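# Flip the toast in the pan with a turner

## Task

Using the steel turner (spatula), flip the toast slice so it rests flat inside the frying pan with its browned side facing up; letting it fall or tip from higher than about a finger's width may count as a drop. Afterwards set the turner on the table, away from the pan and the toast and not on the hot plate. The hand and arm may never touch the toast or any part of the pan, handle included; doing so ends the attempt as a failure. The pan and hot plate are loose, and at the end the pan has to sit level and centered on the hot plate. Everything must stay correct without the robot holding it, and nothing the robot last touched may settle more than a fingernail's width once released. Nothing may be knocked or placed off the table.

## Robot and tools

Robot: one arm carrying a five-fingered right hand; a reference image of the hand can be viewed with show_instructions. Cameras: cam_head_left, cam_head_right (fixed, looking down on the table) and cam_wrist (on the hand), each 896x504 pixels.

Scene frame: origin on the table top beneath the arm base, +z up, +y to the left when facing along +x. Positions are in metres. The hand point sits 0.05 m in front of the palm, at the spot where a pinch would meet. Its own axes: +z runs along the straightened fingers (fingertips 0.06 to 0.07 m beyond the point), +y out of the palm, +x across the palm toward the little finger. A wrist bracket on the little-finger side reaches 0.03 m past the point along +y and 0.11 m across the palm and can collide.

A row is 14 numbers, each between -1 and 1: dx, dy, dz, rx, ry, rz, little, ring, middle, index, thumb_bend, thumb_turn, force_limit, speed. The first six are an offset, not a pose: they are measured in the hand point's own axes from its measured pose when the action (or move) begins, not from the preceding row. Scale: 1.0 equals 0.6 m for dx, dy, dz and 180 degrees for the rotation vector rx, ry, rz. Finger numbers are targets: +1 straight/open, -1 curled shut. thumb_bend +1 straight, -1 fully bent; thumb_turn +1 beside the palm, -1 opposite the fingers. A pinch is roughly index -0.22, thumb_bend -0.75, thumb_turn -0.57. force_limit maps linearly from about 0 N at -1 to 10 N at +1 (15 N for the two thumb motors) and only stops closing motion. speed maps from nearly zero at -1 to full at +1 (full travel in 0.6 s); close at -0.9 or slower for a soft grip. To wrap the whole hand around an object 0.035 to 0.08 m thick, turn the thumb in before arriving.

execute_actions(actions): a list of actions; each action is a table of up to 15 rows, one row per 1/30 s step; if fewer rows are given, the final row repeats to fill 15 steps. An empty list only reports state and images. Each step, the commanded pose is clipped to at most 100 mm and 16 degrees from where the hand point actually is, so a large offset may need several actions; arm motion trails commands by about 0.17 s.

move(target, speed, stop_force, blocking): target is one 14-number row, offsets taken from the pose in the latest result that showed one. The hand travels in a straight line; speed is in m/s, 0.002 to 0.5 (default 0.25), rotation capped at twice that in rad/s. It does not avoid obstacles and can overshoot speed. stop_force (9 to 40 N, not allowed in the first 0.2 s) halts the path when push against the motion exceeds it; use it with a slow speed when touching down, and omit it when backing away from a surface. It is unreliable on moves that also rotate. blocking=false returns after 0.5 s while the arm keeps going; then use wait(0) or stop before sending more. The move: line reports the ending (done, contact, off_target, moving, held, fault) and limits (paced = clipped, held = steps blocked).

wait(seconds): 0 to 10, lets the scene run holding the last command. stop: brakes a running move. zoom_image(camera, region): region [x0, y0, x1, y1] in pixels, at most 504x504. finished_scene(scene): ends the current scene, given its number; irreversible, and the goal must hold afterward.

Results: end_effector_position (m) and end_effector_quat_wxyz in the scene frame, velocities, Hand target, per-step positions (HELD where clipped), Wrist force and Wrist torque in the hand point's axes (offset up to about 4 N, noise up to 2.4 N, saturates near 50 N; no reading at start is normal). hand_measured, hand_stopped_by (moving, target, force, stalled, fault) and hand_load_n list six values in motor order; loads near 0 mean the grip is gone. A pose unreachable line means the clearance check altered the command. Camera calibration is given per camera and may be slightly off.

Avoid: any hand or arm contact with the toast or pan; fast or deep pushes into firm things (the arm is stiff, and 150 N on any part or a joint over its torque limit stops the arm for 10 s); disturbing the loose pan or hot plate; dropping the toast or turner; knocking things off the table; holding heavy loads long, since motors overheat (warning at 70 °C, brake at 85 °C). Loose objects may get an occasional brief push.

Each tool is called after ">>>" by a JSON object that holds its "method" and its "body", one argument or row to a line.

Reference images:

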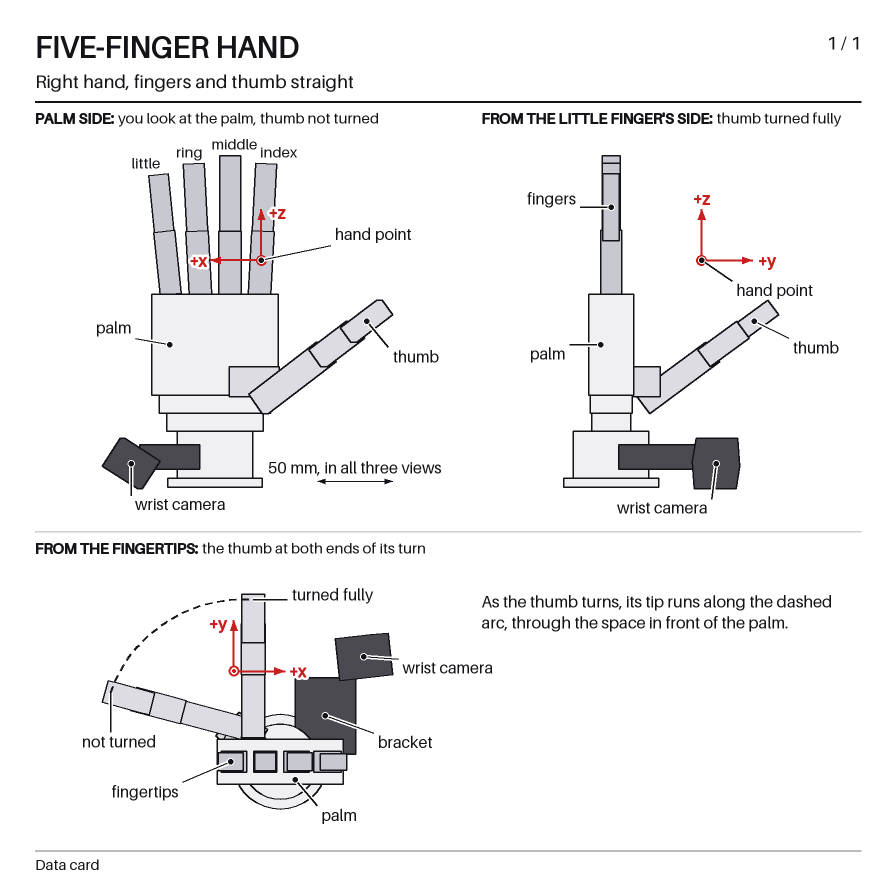

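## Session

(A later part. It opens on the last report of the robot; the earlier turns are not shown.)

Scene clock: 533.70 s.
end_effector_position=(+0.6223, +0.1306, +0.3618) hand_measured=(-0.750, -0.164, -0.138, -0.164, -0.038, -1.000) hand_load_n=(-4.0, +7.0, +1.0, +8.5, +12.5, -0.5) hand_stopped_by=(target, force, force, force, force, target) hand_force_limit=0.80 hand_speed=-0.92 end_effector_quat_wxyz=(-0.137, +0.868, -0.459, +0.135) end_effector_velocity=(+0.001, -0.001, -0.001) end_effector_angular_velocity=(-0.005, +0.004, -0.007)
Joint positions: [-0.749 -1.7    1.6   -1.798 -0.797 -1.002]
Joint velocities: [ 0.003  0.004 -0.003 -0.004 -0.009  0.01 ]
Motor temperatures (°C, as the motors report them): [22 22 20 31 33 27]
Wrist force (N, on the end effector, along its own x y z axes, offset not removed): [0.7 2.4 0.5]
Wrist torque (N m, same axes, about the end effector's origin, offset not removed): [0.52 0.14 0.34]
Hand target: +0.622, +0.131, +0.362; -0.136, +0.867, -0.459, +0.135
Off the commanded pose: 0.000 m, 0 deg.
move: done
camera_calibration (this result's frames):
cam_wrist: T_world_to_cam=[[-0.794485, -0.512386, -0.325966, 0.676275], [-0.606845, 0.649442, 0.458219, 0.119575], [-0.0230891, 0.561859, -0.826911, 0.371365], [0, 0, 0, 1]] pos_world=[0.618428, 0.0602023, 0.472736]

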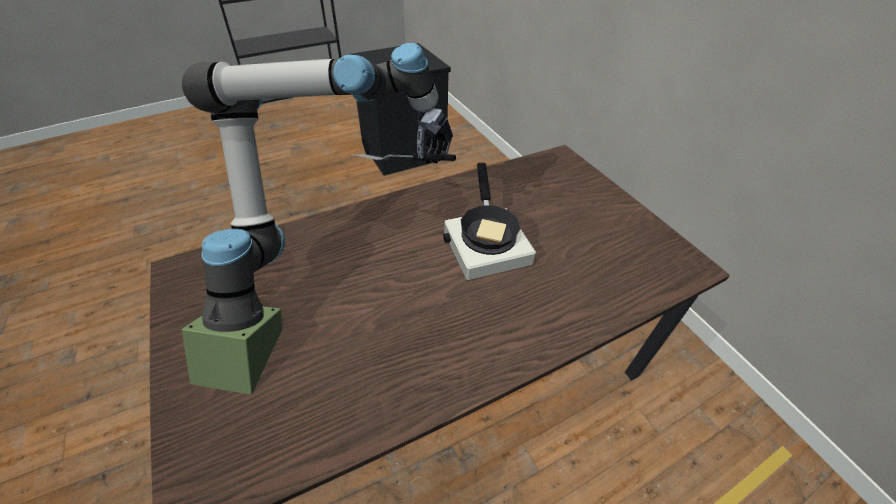

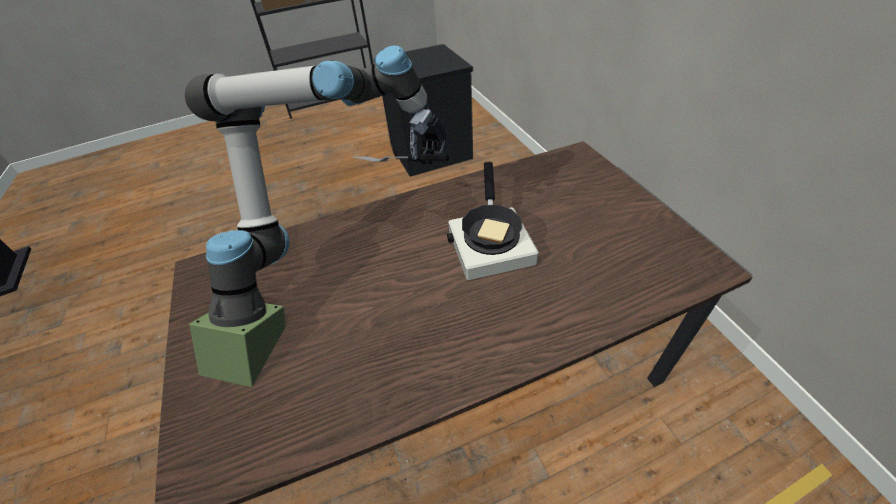

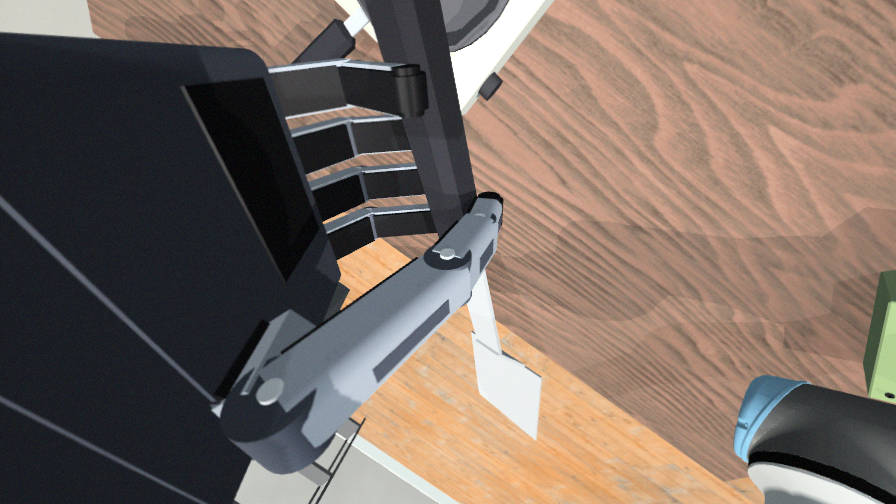

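>>> {"method": "move", "body": {
  "target": [0.4045, 0.1285, 0.0588, -0.0844, 0.4128, 0.2181, -0.75, -0.7, -0.6, -0.6, -0.4, -1, 0.8, -0.92],
  "speed": 0.3
}}

Scene clock: 555.60 s.
end_effector_position=(+0.7080, -0.1093, +0.3277) hand_measured=(-0.750, -0.164, -0.138, -0.164, -0.038, -1.000) hand_load_n=(-3.5, +7.0, +0.5, +8.0, +13.0, +0.0) hand_stopped_by=(target, force, force, force, force, target) hand_force_limit=0.80 hand_speed=-0.92 end_effector_quat_wxyz=(-0.233, -0.432, +0.705, -0.513) end_effector_velocity=(+0.001, -0.001, +0.000) end_effector_angular_velocity=(-0.007, -0.003, -0.009)
Joint positions: [-0.526 -1.306  1.501 -2.422 -2.173  0.081]
Joint velocities: [ 0.002  0.006 -0.008  0.007 -0.011  0.01 ]
Motor temperatures (°C, as the motors report them): [22 22 20 31 33 27]
Wrist force (N, on the end effector, along its own x y z axes, offset not removed): [-1.2 3.8 -0.9]
Wrist torque (N m, same axes, about the end effector's origin, offset not removed): [0.60 0.22 0.36]
Hand target: +0.708, -0.109, +0.328; -0.233, -0.431, +0.705, -0.513
Off the commanded pose: 0.000 m, 0 deg.
move: done
camera_calibration (this result's frames):
cam_wrist: T_world_to_cam=[[-0.830236, 0.154, -0.535717, 0.777238], [0.407656, 0.823221, -0.395124, -0.0766705], [0.380165, -0.546435, -0.746247, 0.0468871], [0, 0, 0, 1]] pos_world=[0.658721, -0.0309572, 0.421075]

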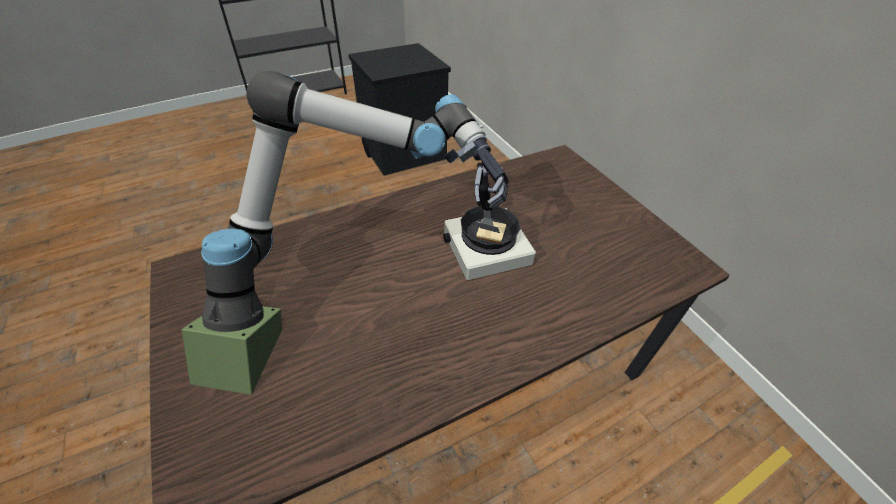

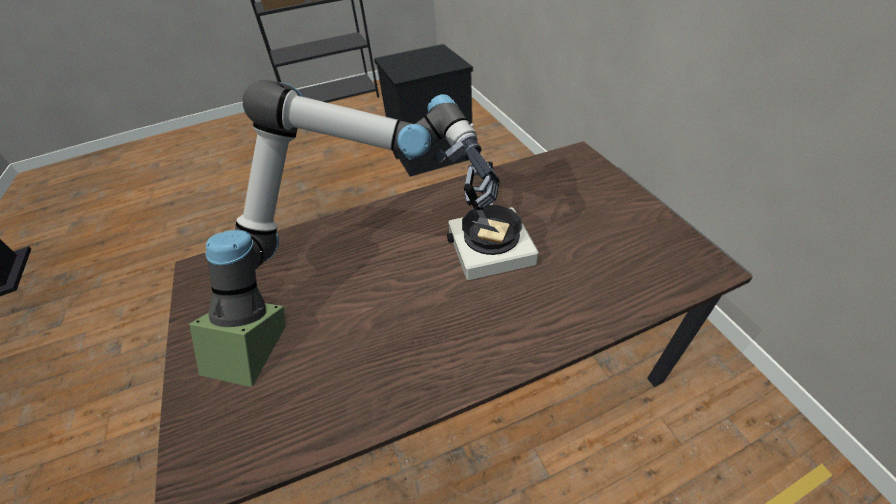

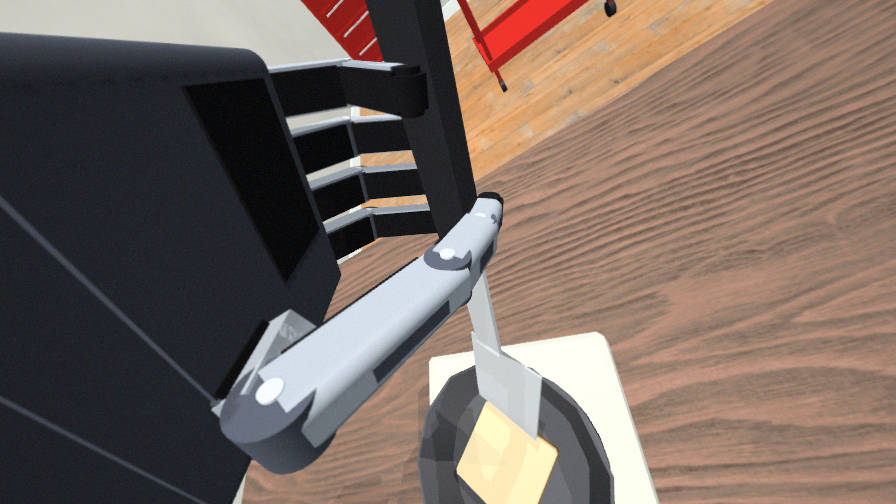

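>>> {"method": "zoom_image", "body": {
  "camera": "cam_wrist",
  "region": [410, 320, 660, 504]
}}

Region (410, 320, 660, 504) of cam_wrist's 896x504 image, scaled by 2.016, with more detail than that image has; it fills the top 371 rows of this view, and the rest is white.

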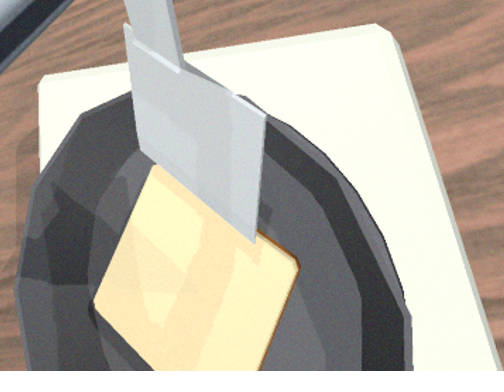

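>>> {"method": "move", "body": {
  "target": [-0.06426, 0.04353, 0.0304, 0, 0, 0, -0.75, -0.7, -0.6, -0.6, -0.4, -1, 0.8, -0.92],
  "speed": 0.05
}}

>>> {"method": "zoom_image", "body": {
  "camera": "cam_wrist",
  "region": [400, 320, 650, 504]
}}

>>> {"method": "zoom_image", "body": {
  "camera": "cam_head_right",
  "region": [440, 170, 550, 280]
}}

Scene clock: 578.93 s.
end_effector_position=(+0.7081, -0.1092, +0.2778) hand_measured=(-0.750, -0.164, -0.138, -0.164, -0.038, -1.000) hand_load_n=(-3.5, +7.0, +0.5, +8.0, +13.0, +0.0) hand_stopped_by=(target, force, force, force, force, target) hand_force_limit=0.80 hand_speed=-0.92 end_effector_quat_wxyz=(-0.233, -0.432, +0.705, -0.513) end_effector_velocity=(+0.000, -0.000, -0.001) end_effector_angular_velocity=(-0.000, -0.001, -0.000)
Joint positions: [-0.486 -1.26   1.552 -2.497 -2.197  0.12 ]
Joint velocities: [ 0.001  0.002  0.001 -0.002 -0.001  0.002]
Motor temperatures (°C, as the motors report them): [22 22 20 31 33 27]
Wrist force (N, on the end effector, along its own x y z axes, offset not removed): [0.7 2.3 -1.3]
Wrist torque (N m, same axes, about the end effector's origin, offset not removed): [0.52 -0.13 0.37]
Hand target: +0.708, -0.109, +0.278; -0.233, -0.432, +0.705, -0.513
Off the commanded pose: 0.000 m, 0 deg.
move: done
camera_calibration (this result's frames):
cam_wrist: T_world_to_cam=[[-0.830225, 0.154029, -0.535725, 0.750542], [0.407672, 0.823231, -0.395087, -0.0964311], [0.38017, -0.546412, -0.74626, 0.0096942], [0, 0, 0, 1]] pos_world=[0.658746, -0.0309234, 0.37122]

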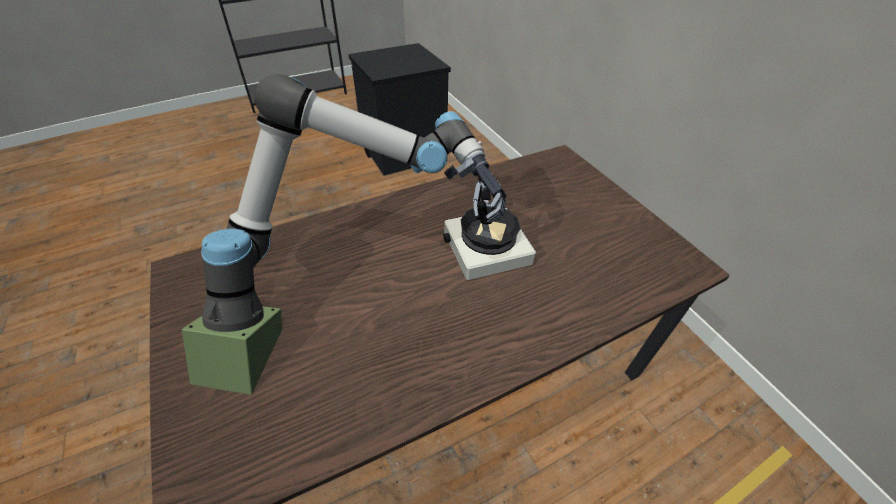

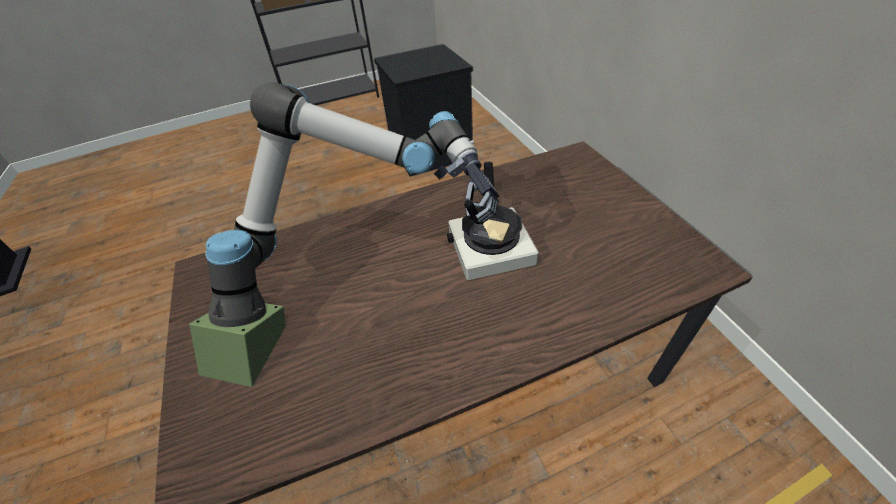

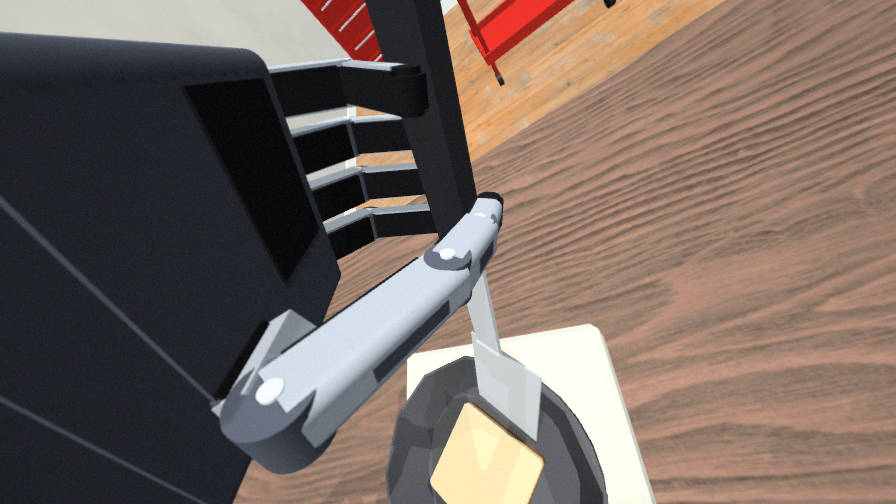

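Region (400, 320, 650, 504) of cam_wrist's 896x504 image, scaled by 2.016, with more detail than that image has; it fills the top 371 rows of this view, and the rest is white.

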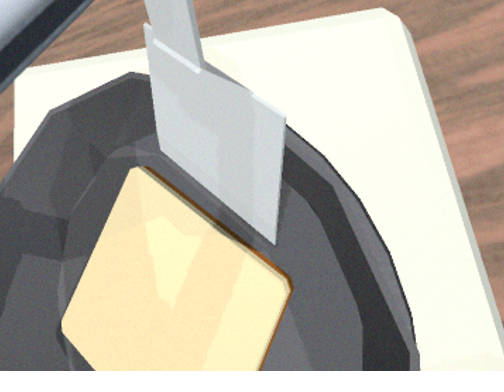

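Region (440, 170, 550, 280) of cam_head_right's 896x504 image, scaled by 4.582, with more detail than that image has.

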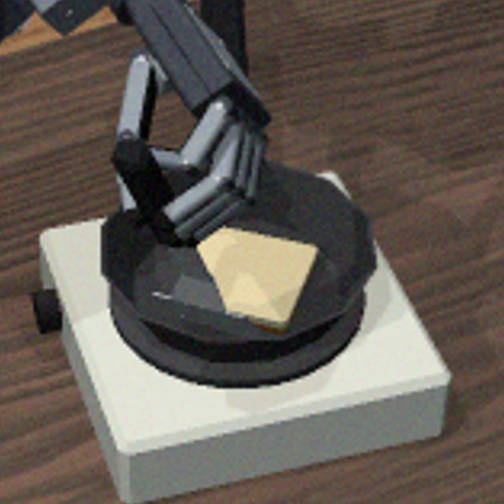

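>>> {"method": "move", "body": {
  "target": [-0.02056, 0.01393, 0.00973, 0, 0, 0, -0.75, -0.7, -0.6, -0.6, -0.4, -1, 0.8, -0.92],
  "speed": 0.015
}}

>>> {"method": "zoom_image", "body": {
  "camera": "cam_wrist",
  "region": [400, 320, 650, 504]
}}

Scene clock: 582.87 s.
end_effector_position=(+0.7081, -0.1092, +0.2620) hand_measured=(-0.750, -0.164, -0.138, -0.166, -0.038, -1.000) hand_load_n=(+0.0, +5.5, +0.0, +1.5, +6.0, +1.5) hand_stopped_by=(target, force, force, force, force, target) hand_force_limit=0.80 hand_speed=-0.92 end_effector_quat_wxyz=(-0.233, -0.432, +0.705, -0.513) end_effector_velocity=(-0.000, +0.000, -0.002) end_effector_angular_velocity=(+0.000, +0.001, -0.000)
Joint positions: [-0.474 -1.244  1.565 -2.519 -2.204  0.132]
Joint velocities: [ 0.002  0.002  0.002 -0.002 -0.001  0.001]
Motor temperatures (°C, as the motors report them): [22 22 20 31 33 27]
Wrist force (N, on the end effector, along its own x y z axes, offset not removed): [2.9 0.5 -1.1]
Wrist torque (N m, same axes, about the end effector's origin, offset not removed): [0.17 -0.21 0.30]
Hand target: +0.708, -0.109, +0.262; -0.233, -0.432, +0.705, -0.513
Off the commanded pose: 0.000 m, 0 deg.
move: done
camera_calibration (this result's frames):
cam_wrist: T_world_to_cam=[[-0.830223, 0.154036, -0.535726, 0.742055], [0.407678, 0.82323, -0.395084, -0.102709], [0.380169, -0.546412, -0.746261, -0.00212843], [0, 0, 0, 1]] pos_world=[0.658752, -0.0309129, 0.355371]

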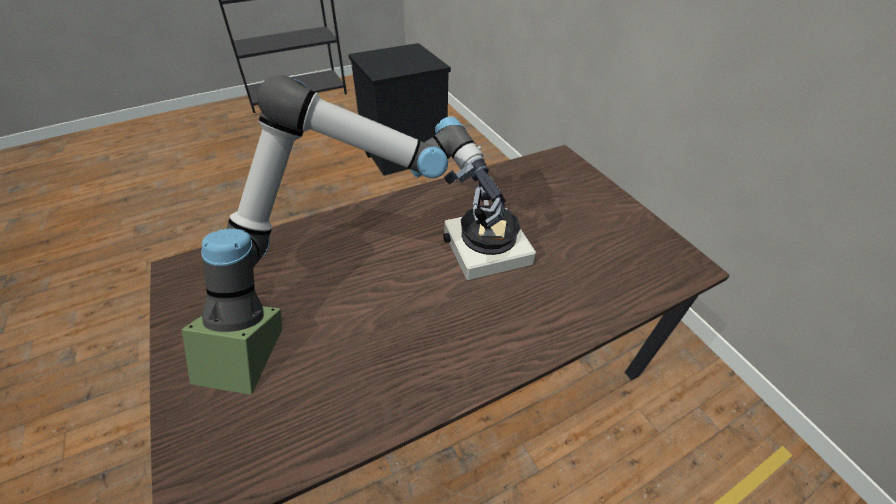

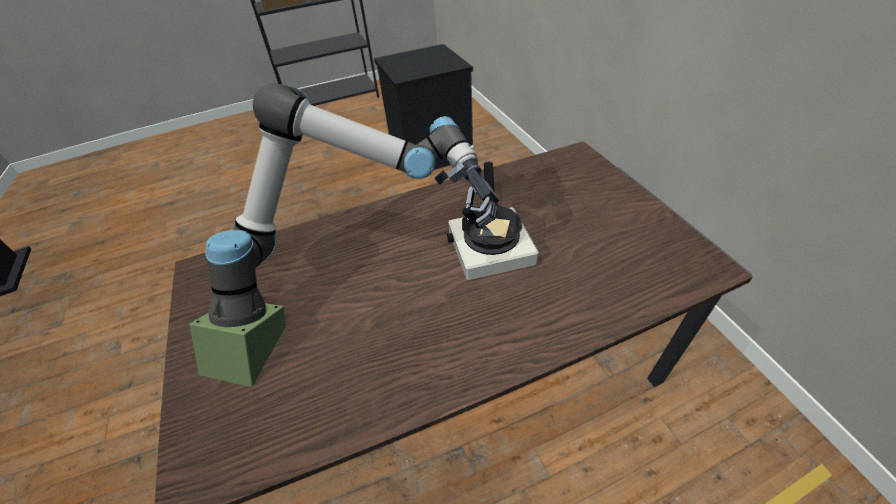

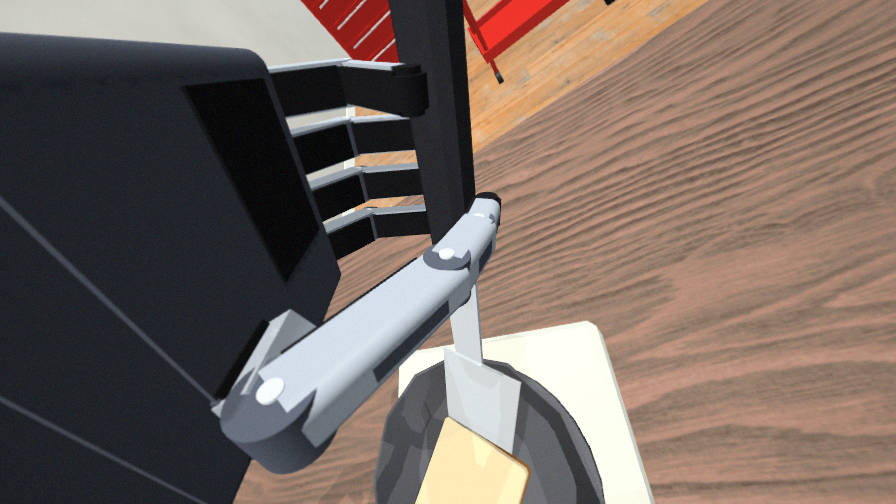

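Region (400, 320, 650, 504) of cam_wrist's 896x504 image, scaled by 2.016, with more detail than that image has; it fills the top 371 rows of this view, and the rest is white.

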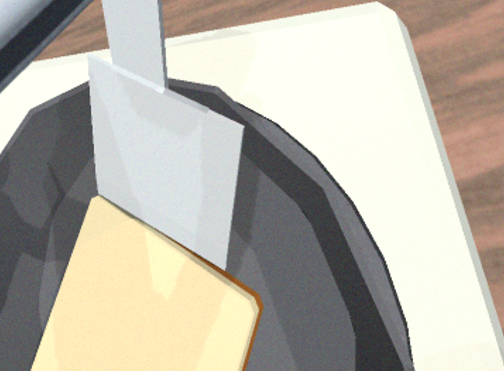

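>>> {"method": "zoom_image", "body": {
  "camera": "cam_head_right",
  "region": [440, 170, 550, 280]
}}

>>> {"method": "zoom_image", "body": {
  "camera": "cam_head_left",
  "region": [440, 170, 550, 280]
}}

Region (440, 170, 550, 280) of cam_head_right's 896x504 image, scaled by 4.582, with more detail than that image has.

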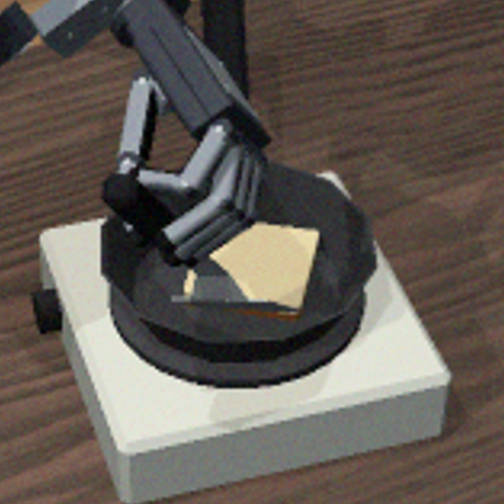

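Region (440, 170, 550, 280) of cam_head_left's 896x504 image, scaled by 4.582, with more detail than that image has.

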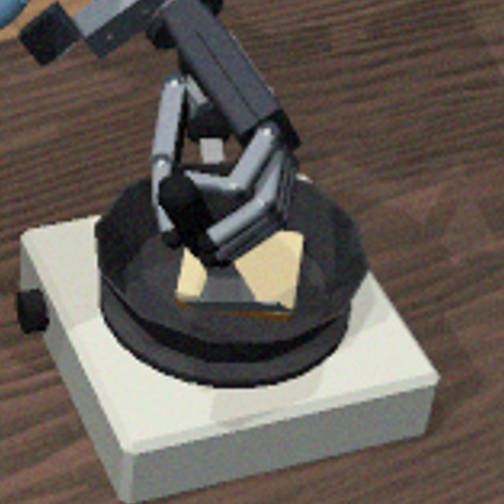

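>>> {"method": "execute_actions", "body": {
  "actions": [
    [[0,0,0,0,0,0,-0.70,-0.7,-0.6,-0.62,-0.42,-1,0.3,-0.93]],
    [[0,0,0,0,0,0,-0.70,-0.7,-0.6,-0.62,-0.42,-1,0.3,-0.93]]
  ]
}}

Scene clock: 595.73 s.
end_effector_position=(+0.7081, -0.1092, +0.2619) hand_measured=(-0.700, -0.164, -0.138, -0.182, -0.046, -1.000) hand_load_n=(+0.0, +3.5, +0.0, +6.5, +9.0, +1.5) hand_stopped_by=(target, force, force, force, force, target) hand_force_limit=0.30 hand_speed=-0.93 end_effector_quat_wxyz=(-0.233, -0.432, +0.705, -0.513) end_effector_velocity=(-0.000, +0.001, -0.001) end_effector_angular_velocity=(+0.001, +0.002, +0.001)
Joint positions: [-0.474 -1.244  1.565 -2.519 -2.204  0.132]
Joint velocities: [ 0.001 -0.     0.     0.001  0.001 -0.   ]
Motor temperatures (°C, as the motors report them): [22 22 20 31 33 27]
Wrist force (N, on the end effector, along its own x y z axes, offset not removed): [2.3 1.9 -0.7]
Wrist torque (N m, same axes, about the end effector's origin, offset not removed): [0.47 -0.34 0.55]
Hand target: +0.708, -0.109, +0.262; -0.233, -0.432, +0.705, -0.513
Off the commanded pose: 0.000 m, 0 deg.
Step readings (end_effector_position; steps 1 to 15: 1st action; 16 to 30: 2nd action):
0: (+0.7081, -0.1092, +0.2618)
1: (+0.7081, -0.1092, +0.2618)
2: (+0.7081, -0.1092, +0.2618)
4: (+0.7081, -0.1092, +0.2618)
8: (+0.7081, -0.1092, +0.2618)
15: (+0.7081, -0.1092, +0.2619)
16: (+0.7081, -0.1092, +0.2619)
17: (+0.7081, -0.1092, +0.2619)
19: (+0.7081, -0.1092, +0.2619)
23: (+0.7081, -0.1092, +0.2619)
30: end_effector_position above
camera_calibration (this result's frames):
cam_wrist: T_world_to_cam=[[-0.83023, 0.154046, -0.535713, 0.742013], [0.407677, 0.823232, -0.395081, -0.102776], [0.380155, -0.546406, -0.746273, -0.00215422], [0, 0, 0, 1]] pos_world=[0.65876, -0.0308727, 0.355293]

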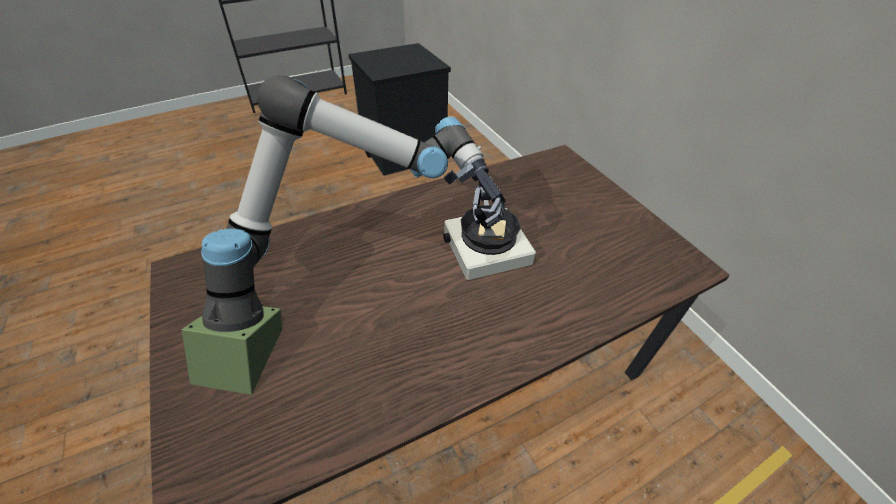

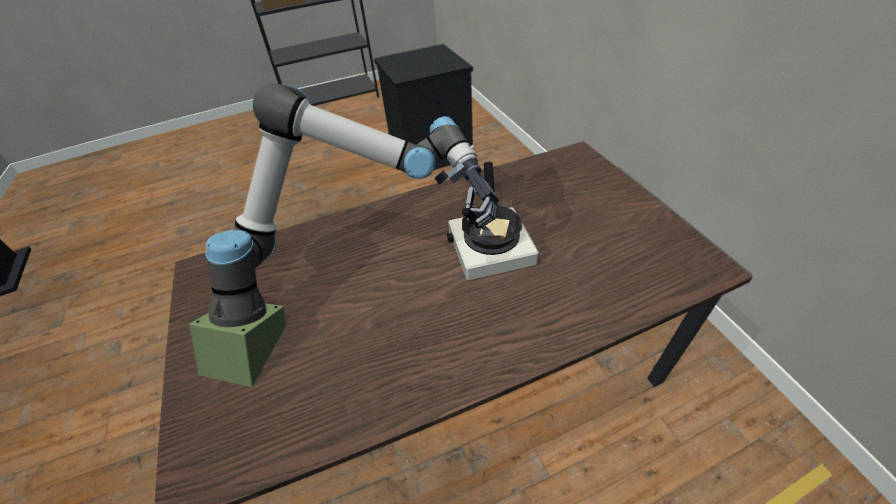

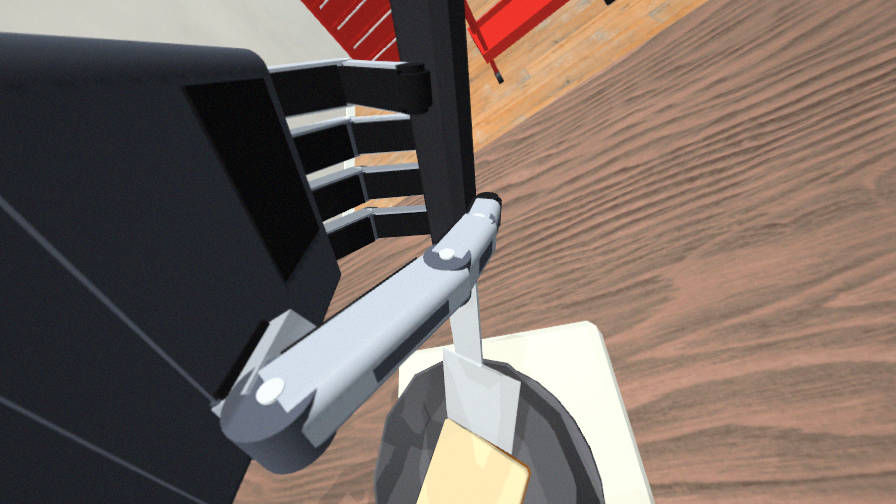

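>>> {"method": "execute_actions", "body": {
  "actions": [
    [[0,0,0,0,0,0,-0.63,-0.7,-0.62,-0.62,-0.42,-1,-0.2,-0.93]],
    [[0,0,0,0,0,0,-0.63,-0.7,-0.62,-0.62,-0.42,-1,-0.2,-0.93]]
  ]
}}

Scene clock: 599.23 s.
end_effector_position=(+0.7081, -0.1092, +0.2619) hand_measured=(-0.634, -0.164, -0.170, -0.182, -0.046, -1.000) hand_load_n=(-10.5, +10.0, +7.0, +4.5, +9.5, -0.5) hand_stopped_by=(target, force, force, force, force, target) hand_force_limit=-0.20 hand_speed=-0.93 end_effector_quat_wxyz=(-0.233, -0.432, +0.705, -0.513) end_effector_velocity=(-0.000, +0.000, -0.000) end_effector_angular_velocity=(-0.001, +0.002, +0.000)
Joint positions: [-0.474 -1.244  1.565 -2.519 -2.204  0.132]
Joint velocities: [ 0.001  0.    -0.     0.001 -0.001 -0.001]
Motor temperatures (°C, as the motors report them): [22 22 20 31 33 27]
Wrist force (N, on the end effector, along its own x y z axes, offset not removed): [-0.2 2.3 0.6]
Wrist torque (N m, same axes, about the end effector's origin, offset not removed): [0.42 0.04 0.29]
Hand target: +0.708, -0.109, +0.262; -0.233, -0.432, +0.705, -0.513
Off the commanded pose: 0.000 m, 0 deg.
Step readings (end_effector_position; steps 1 to 15: 1st action; 16 to 30: 2nd action):
0: (+0.7081, -0.1092, +0.2619)
1: (+0.7081, -0.1092, +0.2619)
2: (+0.7081, -0.1092, +0.2619)
4: (+0.7081, -0.1092, +0.2619)
8: (+0.7081, -0.1092, +0.2619)
15: (+0.7081, -0.1092, +0.2619)
16: (+0.7081, -0.1092, +0.2619)
17: (+0.7081, -0.1092, +0.2619)
19: (+0.7081, -0.1092, +0.2619)
23: (+0.7081, -0.1092, +0.2619)
30: end_effector_position above
camera_calibration (this result's frames):
cam_wrist: T_world_to_cam=[[-0.83023, 0.154046, -0.535713, 0.742013], [0.407677, 0.823232, -0.395081, -0.102776], [0.380155, -0.546406, -0.746273, -0.00215418], [0, 0, 0, 1]] pos_world=[0.65876, -0.0308727, 0.355293]

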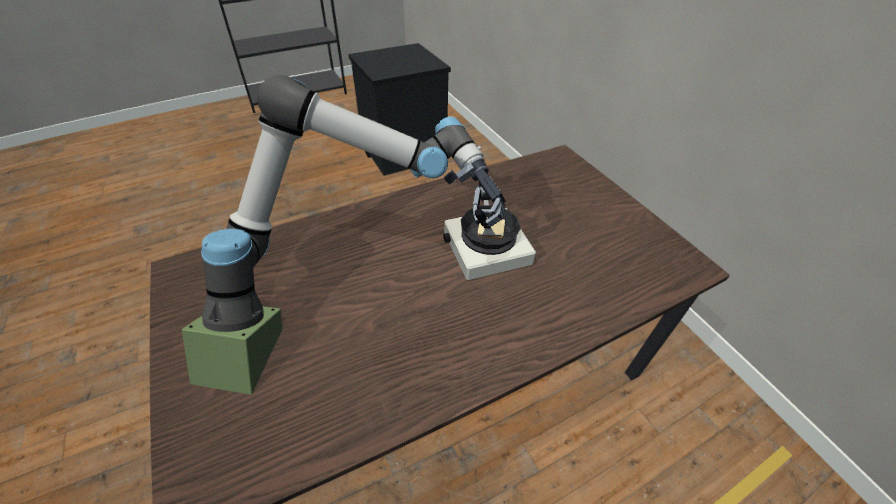

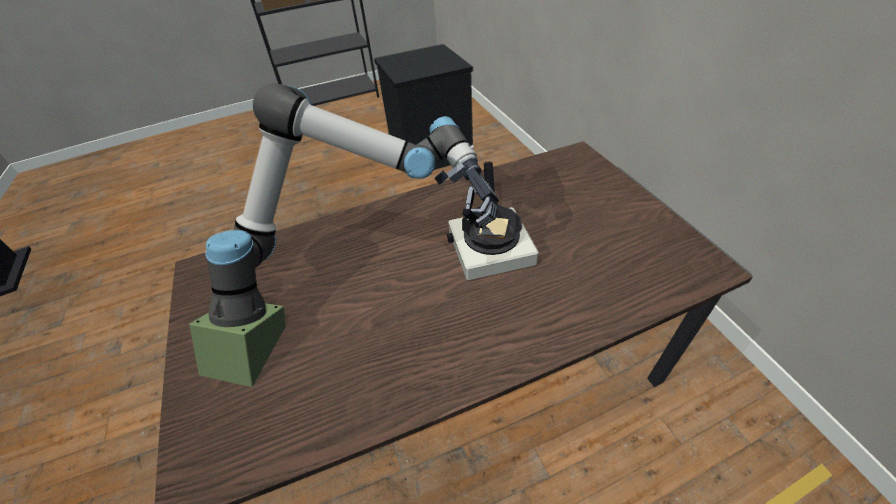

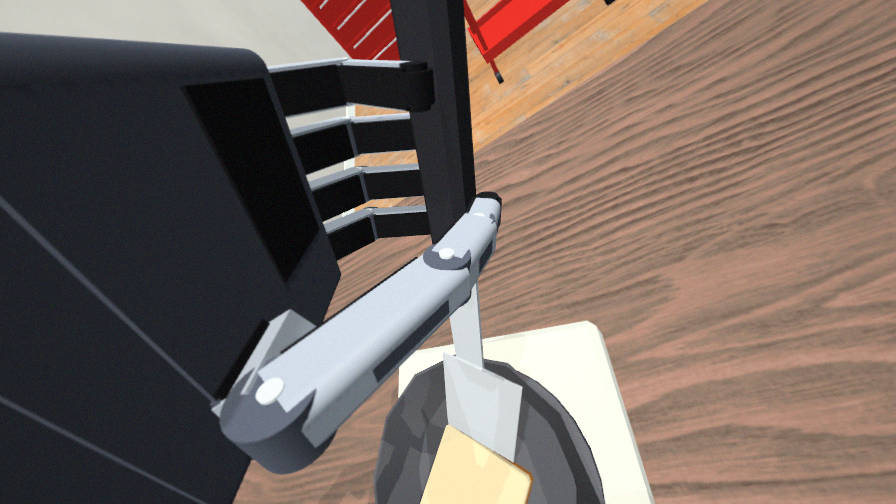

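>>> {"method": "zoom_image", "body": {
  "camera": "cam_wrist",
  "region": [380, 320, 630, 504]
}}

>>> {"method": "zoom_image", "body": {
  "camera": "cam_head_right",
  "region": [450, 190, 540, 270]
}}

>>> {"method": "zoom_image", "body": {
  "camera": "cam_head_left",
  "region": [450, 190, 540, 270]
}}

Region (380, 320, 630, 504) of cam_wrist's 896x504 image, scaled by 2.016, with more detail than that image has; it fills the top 371 rows of this view, and the rest is white.

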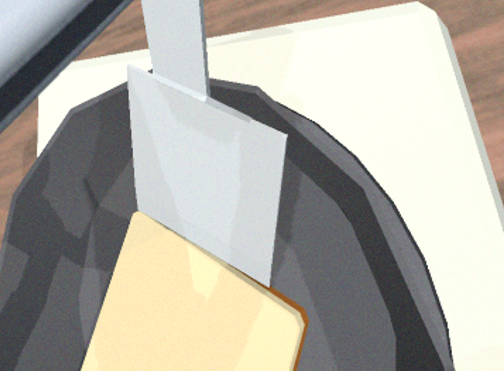

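Region (450, 190, 540, 270) of cam_head_right's 896x504 image, scaled by 5.600, with more detail than that image has.

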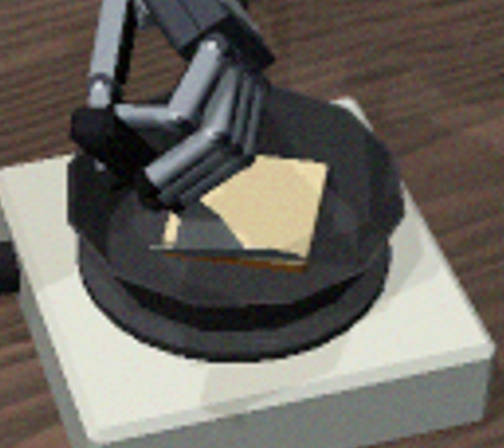

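Region (450, 190, 540, 270) of cam_head_left's 896x504 image, scaled by 5.600, with more detail than that image has.

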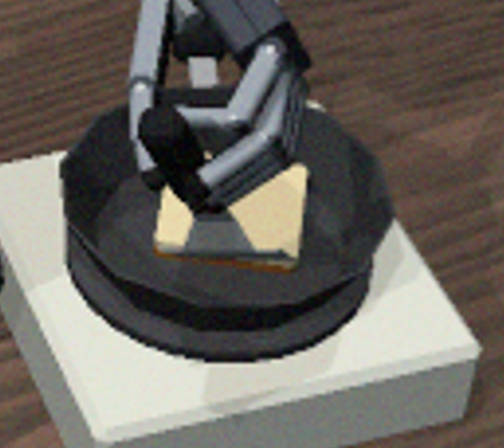

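>>> {"method": "move", "body": {
  "target": [-0.0012, 0.0035, 0.0762, -0.0384, -0.0579, -0.01685, -0.63, -0.7, -0.62, -0.62, -0.42, -1, -0.2, -0.93],
  "speed": 0.04
}}

>>> {"method": "zoom_image", "body": {
  "camera": "cam_wrist",
  "region": [380, 320, 630, 504]
}}

>>> {"method": "zoom_image", "body": {
  "camera": "cam_head_right",
  "region": [450, 190, 540, 270]
}}

Scene clock: 627.43 s.
end_effector_position=(+0.7119, -0.1508, +0.2436) hand_measured=(-0.634, -0.164, -0.170, -0.182, -0.046, -1.000) hand_load_n=(-10.5, +9.5, +7.0, +5.0, +9.0, +0.0) hand_stopped_by=(target, force, force, force, force, target) hand_force_limit=-0.20 hand_speed=-0.93 end_effector_quat_wxyz=(-0.207, -0.480, +0.741, -0.422) end_effector_velocity=(+0.000, -0.002, -0.001) end_effector_angular_velocity=(+0.008, +0.003, +0.000)
Joint positions: [-0.59  -1.198  1.506 -2.439 -1.948  0.026]
Joint velocities: [-0.004  0.003 -0.003  0.003  0.009 -0.004]
Motor temperatures (°C, as the motors report them): [22 22 20 31 33 27]
Wrist force (N, on the end effector, along its own x y z axes, offset not removed): [0.3 1.5 -1.5]
Wrist torque (N m, same axes, about the end effector's origin, offset not removed): [0.40 -0.03 0.35]
Hand target: +0.712, -0.151, +0.244; -0.207, -0.480, +0.741, -0.422
Off the commanded pose: 0.000 m, 0 deg.
move: done
camera_calibration (this result's frames):
cam_wrist: T_world_to_cam=[[-0.870702, 0.237689, -0.430559, 0.757593], [0.365377, 0.898638, -0.242795, -0.0729407], [0.329207, -0.368719, -0.869292, 0.0530251], [0, 0, 0, 1]] pos_world=[0.668833, -0.0949732, 0.354573]

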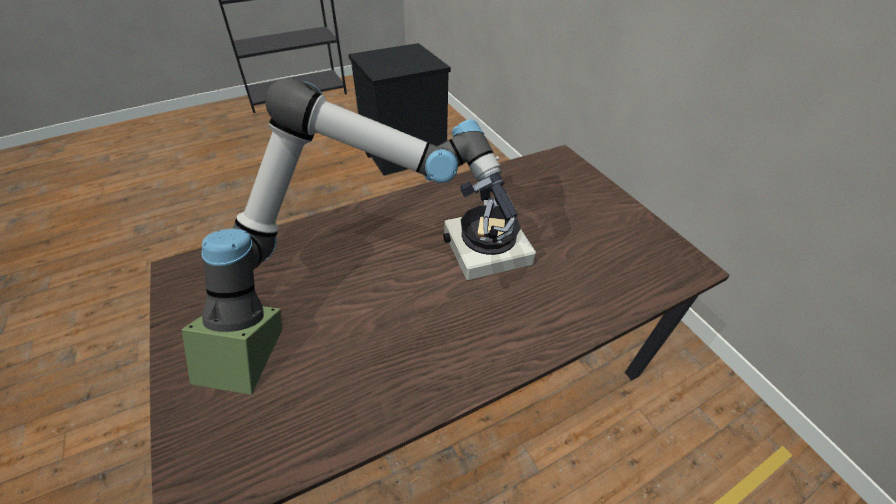

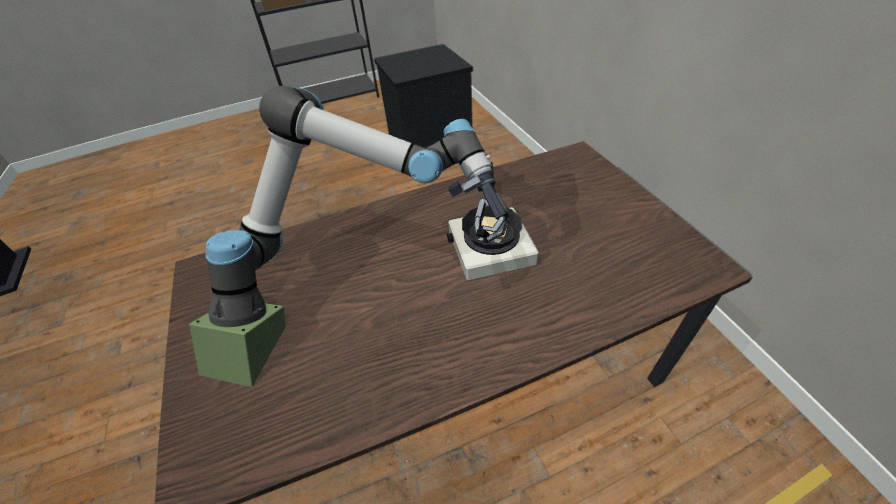

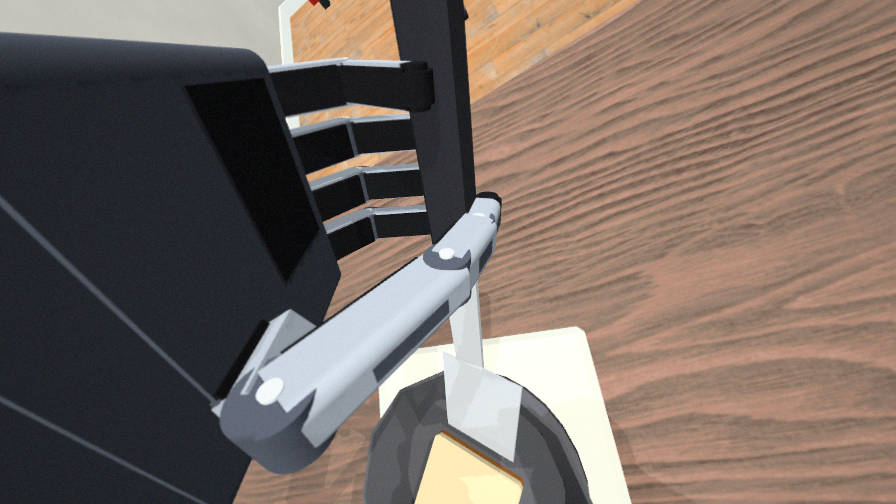

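Region (380, 320, 630, 504) of cam_wrist's 896x504 image, scaled by 2.016, with more detail than that image has; it fills the top 371 rows of this view, and the rest is white.

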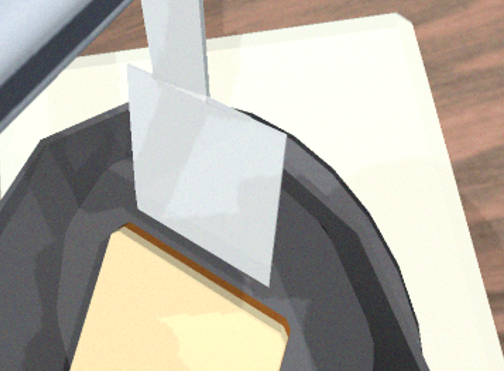

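Region (450, 190, 540, 270) of cam_head_right's 896x504 image, scaled by 5.600, with more detail than that image has.

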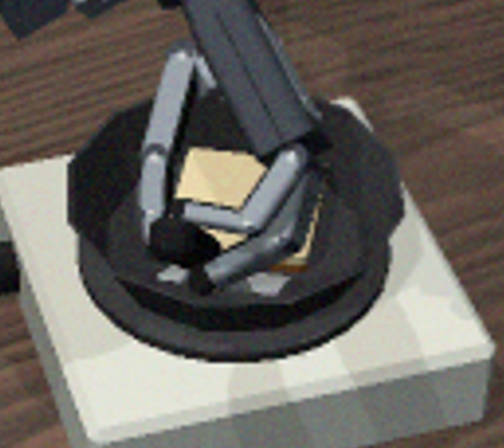

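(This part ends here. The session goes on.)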